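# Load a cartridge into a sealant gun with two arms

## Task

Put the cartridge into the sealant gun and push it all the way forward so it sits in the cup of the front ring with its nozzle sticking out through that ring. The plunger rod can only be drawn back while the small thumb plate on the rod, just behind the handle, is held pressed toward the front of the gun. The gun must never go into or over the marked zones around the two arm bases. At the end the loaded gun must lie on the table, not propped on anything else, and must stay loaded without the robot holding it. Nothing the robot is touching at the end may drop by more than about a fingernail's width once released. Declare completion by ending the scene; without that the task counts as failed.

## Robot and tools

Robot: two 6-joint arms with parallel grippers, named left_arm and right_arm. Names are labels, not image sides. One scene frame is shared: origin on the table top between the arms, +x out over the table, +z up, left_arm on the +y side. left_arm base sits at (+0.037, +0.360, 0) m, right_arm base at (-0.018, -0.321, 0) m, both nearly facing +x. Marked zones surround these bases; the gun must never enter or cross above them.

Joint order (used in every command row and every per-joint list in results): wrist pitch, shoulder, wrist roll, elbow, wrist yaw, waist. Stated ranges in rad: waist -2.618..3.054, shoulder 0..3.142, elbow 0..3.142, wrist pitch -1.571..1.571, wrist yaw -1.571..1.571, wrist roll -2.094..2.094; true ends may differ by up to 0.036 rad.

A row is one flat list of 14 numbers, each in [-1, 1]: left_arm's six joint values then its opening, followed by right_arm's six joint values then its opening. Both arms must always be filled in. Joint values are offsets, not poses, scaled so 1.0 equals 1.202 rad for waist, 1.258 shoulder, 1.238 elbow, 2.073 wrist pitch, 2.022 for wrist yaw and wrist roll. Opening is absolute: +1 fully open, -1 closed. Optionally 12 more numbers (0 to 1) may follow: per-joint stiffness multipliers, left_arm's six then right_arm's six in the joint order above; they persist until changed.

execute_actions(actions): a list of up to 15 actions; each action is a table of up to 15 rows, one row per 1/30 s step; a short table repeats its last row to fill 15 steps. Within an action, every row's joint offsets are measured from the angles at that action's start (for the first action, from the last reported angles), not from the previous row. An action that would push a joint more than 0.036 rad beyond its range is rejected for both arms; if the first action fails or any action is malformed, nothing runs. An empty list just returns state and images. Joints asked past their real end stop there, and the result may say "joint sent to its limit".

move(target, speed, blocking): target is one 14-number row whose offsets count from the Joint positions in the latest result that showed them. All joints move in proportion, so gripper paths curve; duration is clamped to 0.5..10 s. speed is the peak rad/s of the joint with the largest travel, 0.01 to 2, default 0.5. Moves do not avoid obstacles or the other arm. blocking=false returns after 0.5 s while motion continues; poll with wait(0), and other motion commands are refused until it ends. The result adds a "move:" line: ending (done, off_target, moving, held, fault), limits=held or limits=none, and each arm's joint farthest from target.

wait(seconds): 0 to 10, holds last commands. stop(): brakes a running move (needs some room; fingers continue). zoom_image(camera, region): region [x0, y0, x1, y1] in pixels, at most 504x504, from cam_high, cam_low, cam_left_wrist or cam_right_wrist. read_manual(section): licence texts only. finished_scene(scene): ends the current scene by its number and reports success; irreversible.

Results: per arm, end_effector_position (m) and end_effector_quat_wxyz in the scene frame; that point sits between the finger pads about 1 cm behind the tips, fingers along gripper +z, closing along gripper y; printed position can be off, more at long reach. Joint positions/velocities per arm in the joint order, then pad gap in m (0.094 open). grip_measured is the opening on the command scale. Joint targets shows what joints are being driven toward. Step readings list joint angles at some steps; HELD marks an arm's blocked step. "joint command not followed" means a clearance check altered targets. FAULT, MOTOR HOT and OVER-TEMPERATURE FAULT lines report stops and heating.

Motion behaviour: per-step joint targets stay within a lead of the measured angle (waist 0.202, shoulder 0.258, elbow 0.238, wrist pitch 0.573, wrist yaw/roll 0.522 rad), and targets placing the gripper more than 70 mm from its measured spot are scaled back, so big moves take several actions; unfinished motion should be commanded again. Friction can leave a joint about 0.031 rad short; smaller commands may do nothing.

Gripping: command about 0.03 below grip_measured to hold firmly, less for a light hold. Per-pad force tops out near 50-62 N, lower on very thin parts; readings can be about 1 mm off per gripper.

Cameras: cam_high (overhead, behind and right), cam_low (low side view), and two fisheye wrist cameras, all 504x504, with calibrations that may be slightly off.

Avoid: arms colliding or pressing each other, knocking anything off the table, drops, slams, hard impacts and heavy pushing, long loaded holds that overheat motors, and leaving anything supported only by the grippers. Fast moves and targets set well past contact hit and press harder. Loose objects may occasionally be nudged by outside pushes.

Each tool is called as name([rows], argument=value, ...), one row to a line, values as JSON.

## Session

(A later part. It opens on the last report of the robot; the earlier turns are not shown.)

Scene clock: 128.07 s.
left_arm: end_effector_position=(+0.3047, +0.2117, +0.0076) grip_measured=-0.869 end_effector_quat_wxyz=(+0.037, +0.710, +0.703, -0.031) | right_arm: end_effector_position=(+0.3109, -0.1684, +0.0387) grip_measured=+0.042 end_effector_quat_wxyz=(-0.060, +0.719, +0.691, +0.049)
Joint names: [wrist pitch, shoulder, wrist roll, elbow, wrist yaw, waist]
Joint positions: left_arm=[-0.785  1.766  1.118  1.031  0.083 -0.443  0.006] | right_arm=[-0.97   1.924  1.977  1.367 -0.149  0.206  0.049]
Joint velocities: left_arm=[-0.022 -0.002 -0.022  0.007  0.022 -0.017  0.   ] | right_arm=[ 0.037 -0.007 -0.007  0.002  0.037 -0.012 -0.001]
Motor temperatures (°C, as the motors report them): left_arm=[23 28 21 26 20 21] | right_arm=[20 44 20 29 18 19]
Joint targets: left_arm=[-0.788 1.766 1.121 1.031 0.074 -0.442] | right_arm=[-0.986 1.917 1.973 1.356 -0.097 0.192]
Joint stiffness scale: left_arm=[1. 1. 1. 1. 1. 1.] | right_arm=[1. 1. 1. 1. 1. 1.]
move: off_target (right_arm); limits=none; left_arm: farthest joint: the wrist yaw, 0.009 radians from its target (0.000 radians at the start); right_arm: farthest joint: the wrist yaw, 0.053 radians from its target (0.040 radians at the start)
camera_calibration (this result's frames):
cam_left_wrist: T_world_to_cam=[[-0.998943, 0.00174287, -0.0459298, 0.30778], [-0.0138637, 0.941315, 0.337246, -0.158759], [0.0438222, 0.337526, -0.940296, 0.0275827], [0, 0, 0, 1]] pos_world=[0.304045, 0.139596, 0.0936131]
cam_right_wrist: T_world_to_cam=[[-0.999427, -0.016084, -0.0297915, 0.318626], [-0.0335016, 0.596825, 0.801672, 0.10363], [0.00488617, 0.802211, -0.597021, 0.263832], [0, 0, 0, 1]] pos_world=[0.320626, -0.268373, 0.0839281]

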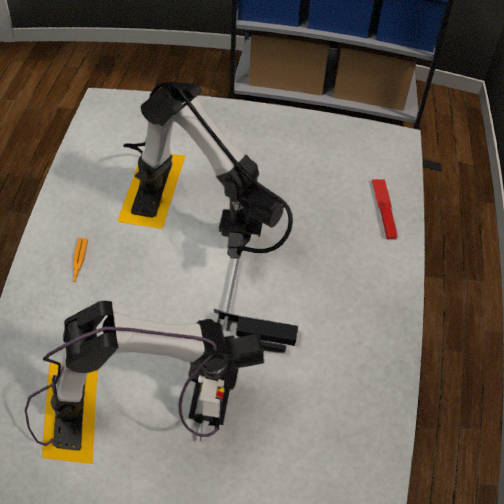

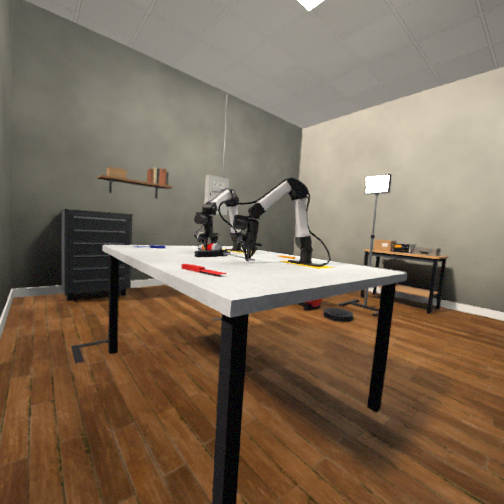

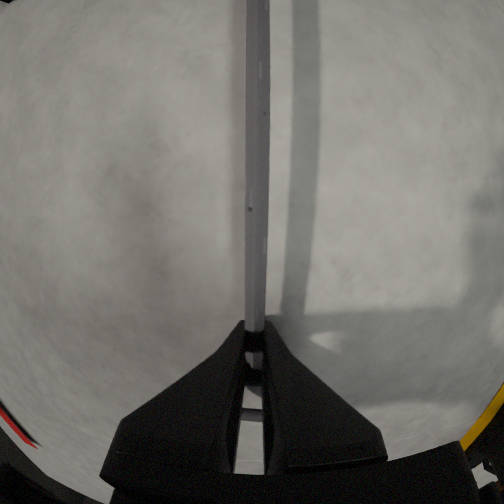

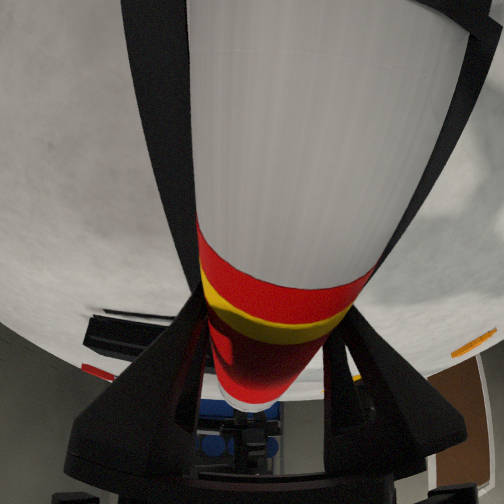

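It dropped in. Release and lift away to inspect.

move(target=[0,0,0,0,0,0,-0.92, 0,0,0,0,0,0,0.25])

move(target=[0,0,0,0,0,0,-0.92, -0.15,0,-0.78,0.27,0.07,0.05,0.25], speed=0.5)

Scene clock: 129.07 s.
left_arm: end_effector_position=(+0.3043, +0.2121, +0.0075) grip_measured=-0.869 end_effector_quat_wxyz=(+0.036, +0.709, +0.703, -0.031) | right_arm: end_effector_position=(+0.3102, -0.1681, +0.0387) grip_measured=+0.248 end_effector_quat_wxyz=(-0.061, +0.718, +0.691, +0.048)
Joint names: [wrist pitch, shoulder, wrist roll, elbow, wrist yaw, waist]
Joint positions: left_arm=[-0.788  1.766  1.117  1.031  0.083 -0.443  0.006] | right_arm=[-0.972  1.924  1.977  1.367 -0.151  0.207  0.059]
Joint velocities: left_arm=[-0.037  0.007 -0.081  0.012  0.022 -0.002  0.   ] | right_arm=[-0.022 -0.002  0.037  0.002 -0.022  0.007 -0.001]
Motor temperatures (°C, as the motors report them): left_arm=[23 28 21 26 20 21] | right_arm=[20 44 20 29 18 19]
Joint targets: left_arm=[-0.786 1.766 1.118 1.031 0.083 -0.443] | right_arm=[-0.970 1.924 1.977 1.367 -0.149 0.206]
Joint stiffness scale: left_arm=[1. 1. 1. 1. 1. 1.] | right_arm=[1. 1. 1. 1. 1. 1.]
move: done; limits=none; left_arm: farthest joint: the wrist pitch, 0.003 radians from its target (0.000 radians at the start); right_arm: farthest joint: the wrist pitch, 0.002 radians from its target (0.000 radians at the start)
camera_calibration (this result's frames):
cam_left_wrist: T_world_to_cam=[[-0.999027, 0.000644062, -0.0441081, 0.307579], [-0.0143547, 0.940726, 0.338864, -0.158835], [0.0417119, 0.339167, -0.939801, 0.0277331], [0, 0, 0, 1]] pos_world=[0.303843, 0.139816, 0.0934539]
cam_right_wrist: T_world_to_cam=[[-0.999489, -0.0168936, -0.0271216, 0.31768], [-0.031845, 0.596308, 0.802124, 0.102799], [0.00262204, 0.802578, -0.596541, 0.264355], [0, 0, 0, 1]] pos_world=[0.320098, -0.268099, 0.0838564]

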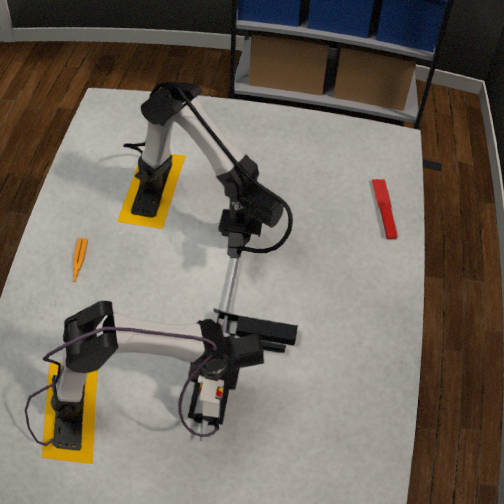

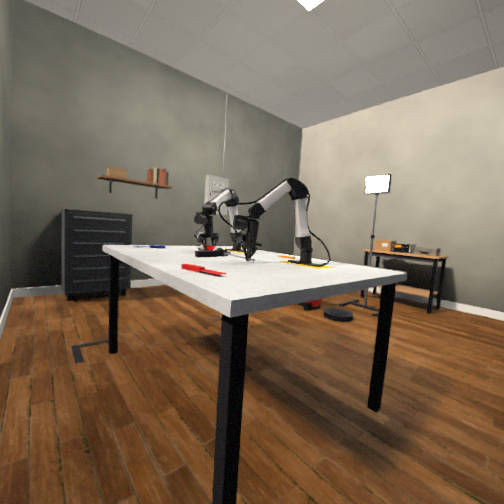

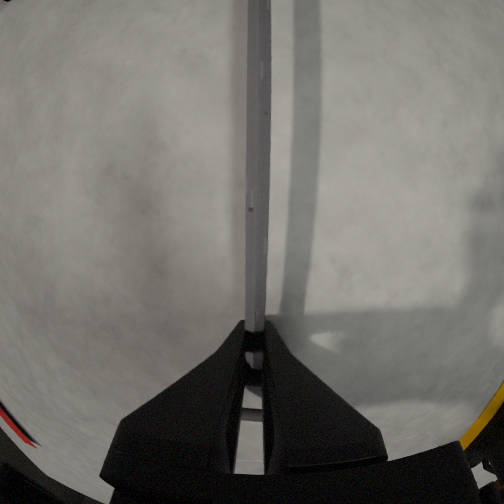

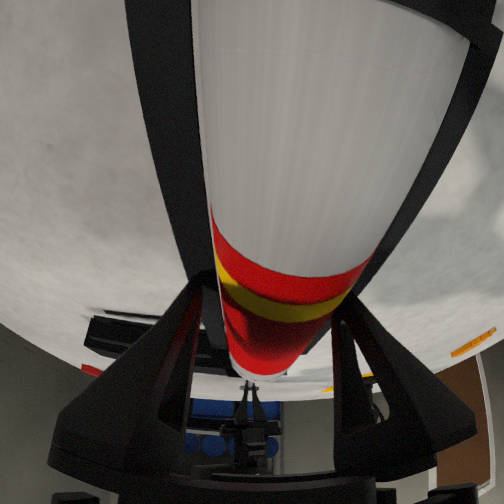

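Scene clock: 133.00 s.
left_arm: end_effector_position=(+0.3043, +0.2121, +0.0075) grip_measured=-0.869 end_effector_quat_wxyz=(+0.036, +0.709, +0.703, -0.031) | right_arm: end_effector_position=(+0.3279, -0.1653, +0.1159) grip_measured=+0.248 end_effector_quat_wxyz=(+0.025, -0.004, +0.999, +0.021)
Joint names: [wrist pitch, shoulder, wrist roll, elbow, wrist yaw, waist]
Joint positions: left_arm=[-0.788  1.766  1.117  1.031  0.083 -0.443  0.006] | right_arm=[-1.268  1.924  0.406  1.684 -0.019  0.257  0.059]
Joint velocities: left_arm=[-0.022 -0.002  0.066 -0.002  0.007 -0.012 -0.   ] | right_arm=[ 0.037  0.002 -0.022 -0.002  0.007  0.002 -0.   ]
Motor temperatures (°C, as the motors report them): left_arm=[23 28 21 26 20 21] | right_arm=[20 43 20 30 18 19]
Joint targets: left_arm=[-0.788 1.766 1.117 1.031 0.083 -0.443] | right_arm=[-1.283 1.924 0.400 1.701 -0.010 0.267]
Joint stiffness scale: left_arm=[1. 1. 1. 1. 1. 1.] | right_arm=[1. 1. 1. 1. 1. 1.]
move: done; limits=none; left_arm: farthest joint: the waist, 0.000 radians from its target (0.000 radians at the start); right_arm: farthest joint: the elbow, 0.017 radians from its target (0.335 radians at the start)
camera_calibration (this result's frames):
cam_left_wrist: T_world_to_cam=[[-0.999027, 0.000644062, -0.0441081, 0.307579], [-0.0143547, 0.940726, 0.338864, -0.158835], [0.0417119, 0.339167, -0.939801, 0.0277331], [0, 0, 0, 1]] pos_world=[0.303843, 0.139816, 0.0934539]
cam_right_wrist: T_world_to_cam=[[0.072193, -0.994276, -0.0787619, -0.169496], [-0.744688, -0.106266, 0.658899, 0.17394], [-0.663497, 0.0110851, -0.748097, 0.4132], [0, 0, 0, 1]] pos_world=[0.415924, -0.154622, 0.181155]

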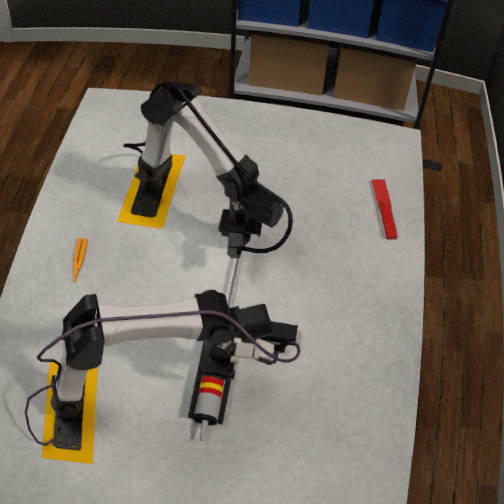

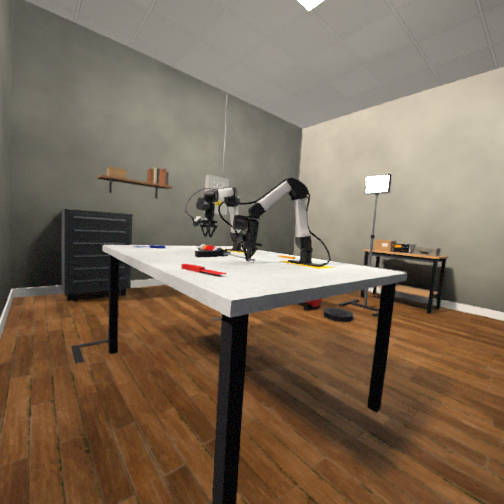

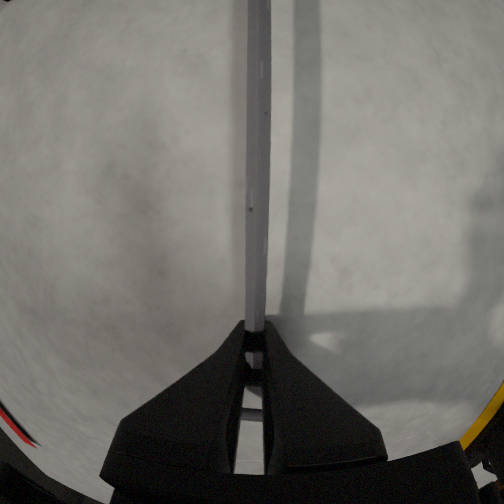

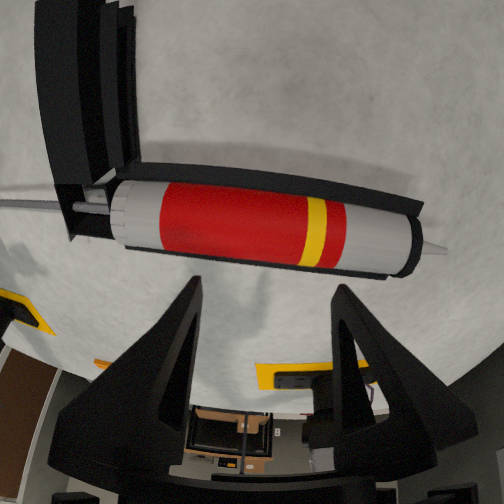

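move(target=[-0.005,-0.035,0.025,-0.035,-0.015,0.06,-0.92, 0,0,0,0,0,0,0.25], speed=0.07)

move(target=[0,0,0,0,0,0,0, 0,0,0,0,0,0,0.25])

move(target=[-0.1,-0.06,0,0.14,0,0,0, 0,0,0,0,0,0,0.25], speed=0.3)

zoom_image(camera="cam_right_wrist", region=[30, 130, 470, 310])

Scene clock: 135.00 s.
left_arm: end_effector_position=(+0.3064, +0.2268, +0.0078) grip_measured=-0.869 end_effector_quat_wxyz=(+0.037, +0.710, +0.703, -0.033) | right_arm: end_effector_position=(+0.3279, -0.1653, +0.1159) grip_measured=+0.248 end_effector_quat_wxyz=(+0.025, -0.005, +0.999, +0.021)
Joint names: [wrist pitch, shoulder, wrist roll, elbow, wrist yaw, waist]
Joint positions: left_arm=[-0.787  1.75   1.169  1.012  0.088 -0.392  0.006] | right_arm=[-1.268  1.924  0.405  1.684 -0.019  0.257  0.059]
Joint velocities: left_arm=[-0.066 -0.007 -0.007  0.007 -0.037 -0.002 -0.   ] | right_arm=[ 0.022  0.002  0.007 -0.017 -0.095  0.012 -0.001]
Motor temperatures (°C, as the motors report them): left_arm=[23 28 21 26 20 21] | right_arm=[20 43 20 30 18 19]
Joint targets: left_arm=[-0.798 1.723 1.167 0.988 0.052 -0.371] | right_arm=[-1.268 1.924 0.406 1.684 -0.019 0.257]
Joint stiffness scale: left_arm=[1. 1. 1. 1. 1. 1.] | right_arm=[1. 1. 1. 1. 1. 1.]
move: off_target (left_arm); limits=none; left_arm: farthest joint: the wrist yaw, 0.036 radians from its target (0.030 radians at the start); right_arm: farthest joint: the wrist roll, 0.001 radians from its target (0.001 radians at the start)
camera_calibration (this result's frames):
cam_left_wrist: T_world_to_cam=[[-0.998985, 0.00200743, -0.0450075, 0.309366], [-0.0132006, 0.942118, 0.335021, -0.173395], [0.0430749, 0.335275, -0.941135, 0.0233852], [0, 0, 0, 1]] pos_world=[0.305756, 0.154897, 0.0940235]
cam_right_wrist: T_world_to_cam=[[0.0729525, -0.994224, -0.0787214, -0.169741], [-0.744628, -0.106807, 0.658878, 0.173833], [-0.66348, 0.0105514, -0.748119, 0.413109], [0, 0, 0, 1]] pos_world=[0.415914, -0.154553, 0.181157]

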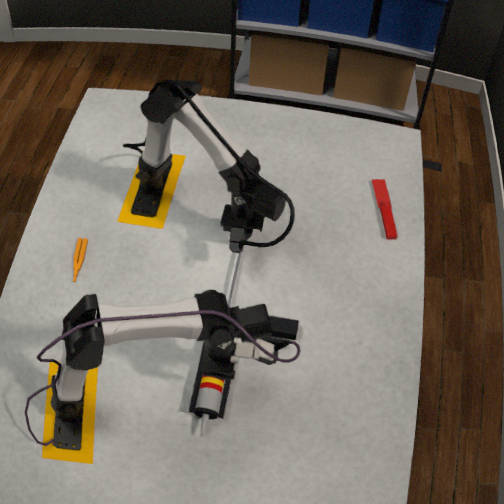

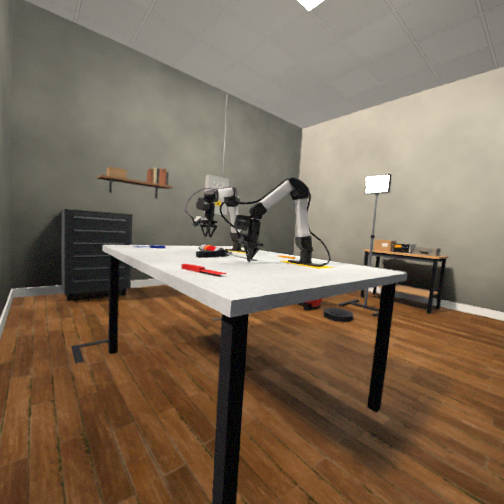

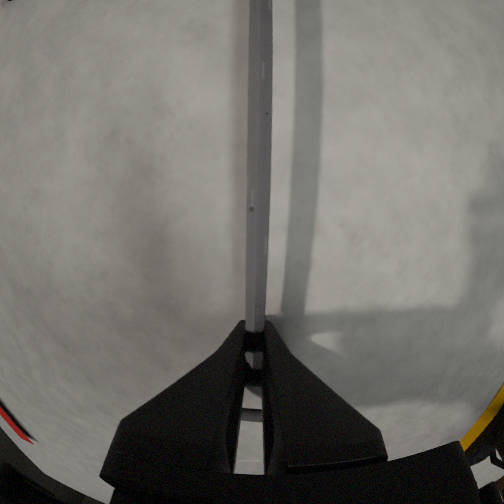

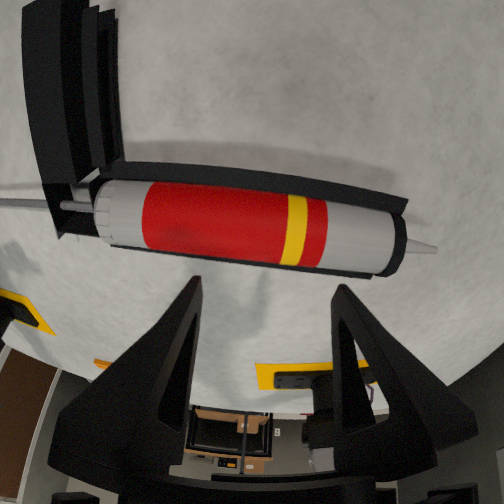

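Scene clock: 135.50 s.
left_arm: end_effector_position=(+0.3064, +0.2267, +0.0078) grip_measured=-0.003 end_effector_quat_wxyz=(+0.038, +0.710, +0.702, -0.033) | right_arm: end_effector_position=(+0.3279, -0.1653, +0.1159) grip_measured=+0.248 end_effector_quat_wxyz=(+0.025, -0.005, +0.999, +0.021)
Joint names: [wrist pitch, shoulder, wrist roll, elbow, wrist yaw, waist]
Joint positions: left_arm=[-0.787  1.75   1.169  1.012  0.089 -0.392  0.047] | right_arm=[-1.268  1.924  0.405  1.684 -0.019  0.257  0.059]
Joint velocities: left_arm=[-0.066 -0.007 -0.051 -0.012  0.037 -0.022 -0.   ] | right_arm=[ 0.037 -0.012 -0.022  0.017 -0.007  0.002  0.001]
Motor temperatures (°C, as the motors report them): left_arm=[23 28 21 26 20 21] | right_arm=[20 43 20 30 18 19]
Joint targets: left_arm=[-0.787 1.750 1.169 1.012 0.088 -0.392] | right_arm=[-1.268 1.924 0.405 1.684 -0.019 0.257]
Joint stiffness scale: left_arm=[1. 1. 1. 1. 1. 1.] | right_arm=[1. 1. 1. 1. 1. 1.]
move: done; limits=none; left_arm: farthest joint: the wrist yaw, 0.001 radians from its target (0.000 radians at the start); right_arm: farthest joint: the waist, 0.000 radians from its target (0.000 radians at the start)
camera_calibration (this result's frames):
cam_left_wrist: T_world_to_cam=[[-0.998989, 0.00238838, -0.0448943, 0.309254], [-0.0127884, 0.942239, 0.334696, -0.173492], [0.0431006, 0.334932, -0.941256, 0.0234829], [0, 0, 0, 1]] pos_world=[0.305711, 0.154867, 0.0940544]
cam_right_wrist: T_world_to_cam=[[0.0729525, -0.994224, -0.0787214, -0.169741], [-0.744628, -0.106807, 0.658878, 0.173833], [-0.66348, 0.0105514, -0.748119, 0.413109], [0, 0, 0, 1]] pos_world=[0.415914, -0.154553, 0.181157]

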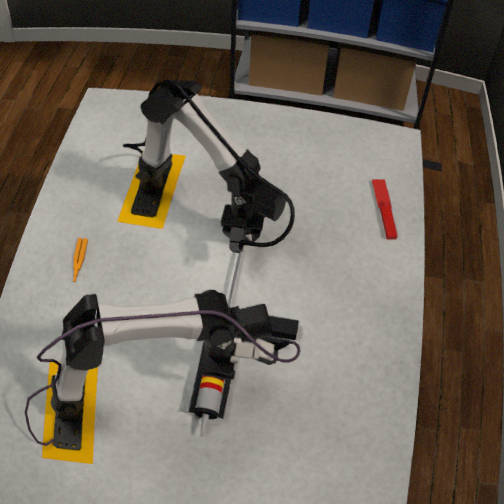

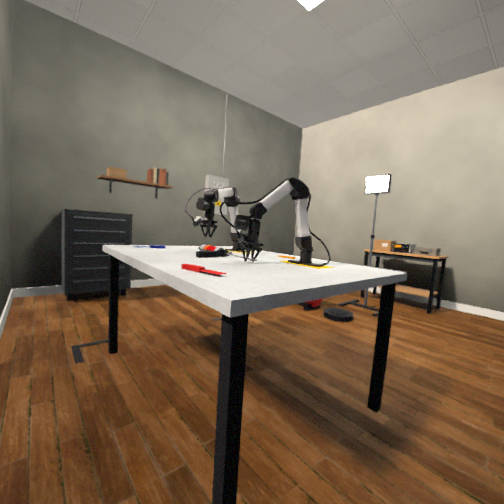

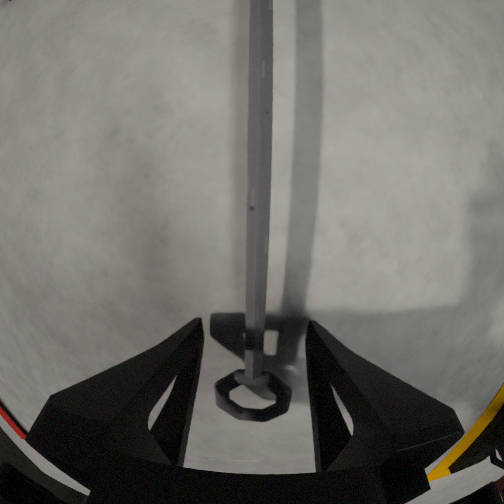

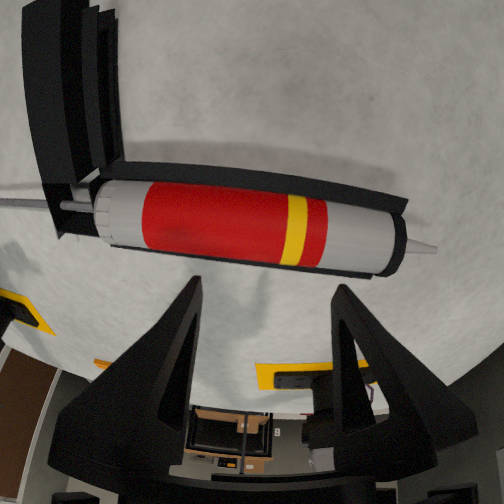

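Scene clock: 136.87 s.
left_arm: end_effector_position=(+0.3125, +0.2241, +0.0568) grip_measured=-0.003 end_effector_quat_wxyz=(+0.040, +0.710, +0.702, -0.032) | right_arm: end_effector_position=(+0.3279, -0.1653, +0.1159) grip_measured=+0.248 end_effector_quat_wxyz=(+0.025, -0.005, +0.999, +0.021)
Joint names: [wrist pitch, shoulder, wrist roll, elbow, wrist yaw, waist]
Joint positions: left_arm=[-0.983  1.695  1.169  1.158  0.089 -0.392  0.047] | right_arm=[-1.268  1.924  0.405  1.684 -0.019  0.257  0.059]
Joint velocities: left_arm=[-0.007 -0.007  0.066 -0.002  0.051 -0.007 -0.   ] | right_arm=[ 0.066 -0.012 -0.022 -0.012  0.037  0.017 -0.002]
Motor temperatures (°C, as the motors report them): left_arm=[23 28 21 26 20 21] | right_arm=[20 43 20 30 18 19]
Joint targets: left_arm=[-0.994 1.674 1.169 1.185 0.089 -0.392] | right_arm=[-1.268 1.924 0.405 1.684 -0.019 0.257]
Joint stiffness scale: left_arm=[1. 1. 1. 1. 1. 1.] | right_arm=[1. 1. 1. 1. 1. 1.]
move: off_target (left_arm); limits=none; left_arm: farthest joint: the elbow, 0.027 radians from its target (0.174 radians at the start); right_arm: farthest joint: the waist, 0.000 radians from its target (0.000 radians at the start)
camera_calibration (this result's frames):
cam_left_wrist: T_world_to_cam=[[-0.99874, 0.00227997, -0.0501413, 0.317842], [-0.014539, 0.943, 0.332474, -0.186804], [0.0480413, 0.332784, -0.941779, 0.0692267], [0, 0, 0, 1]] pos_world=[0.311399, 0.152394, 0.143241]
cam_right_wrist: T_world_to_cam=[[0.0729525, -0.994224, -0.0787214, -0.169741], [-0.744628, -0.106807, 0.658878, 0.173833], [-0.66348, 0.0105514, -0.748119, 0.413109], [0, 0, 0, 1]] pos_world=[0.415914, -0.154553, 0.181157]

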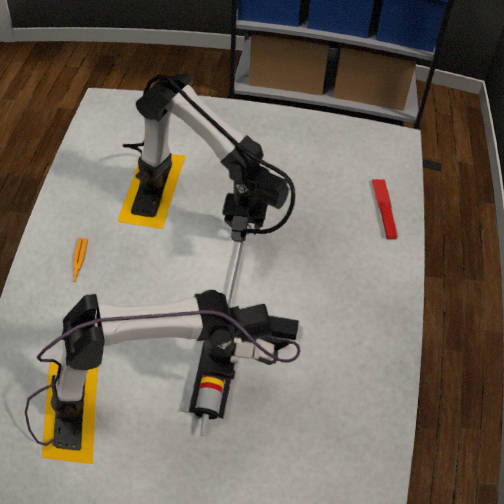

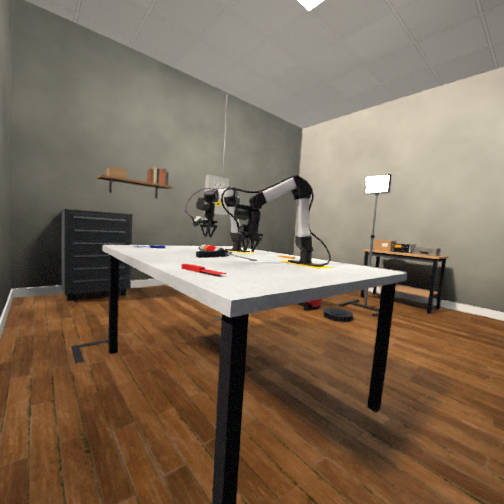

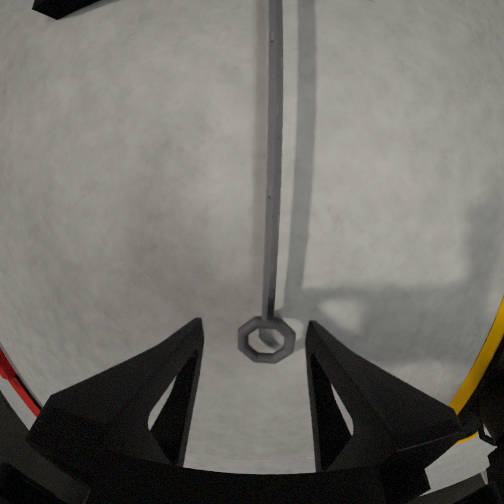

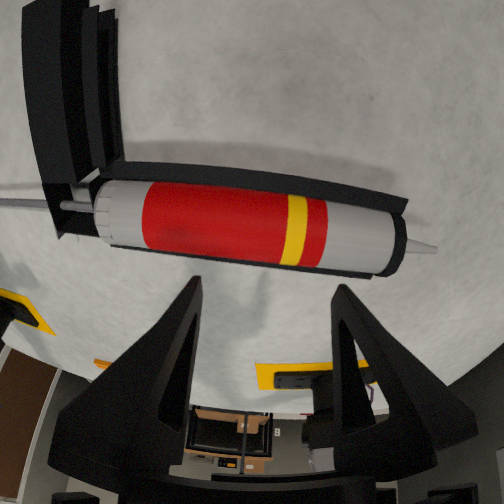

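Region (30, 130, 470, 310) of cam_right_wrist's 504x504 image, scaled by 1.145, with more detail than that image has; it fills the top 206 rows of this view, and the rest is white.

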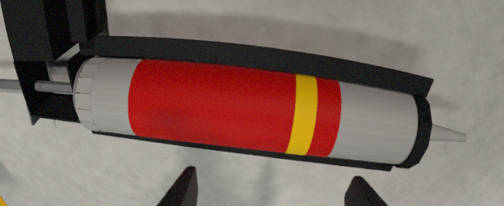

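finished_scene(scene=1)

The scene is finished: the task was done.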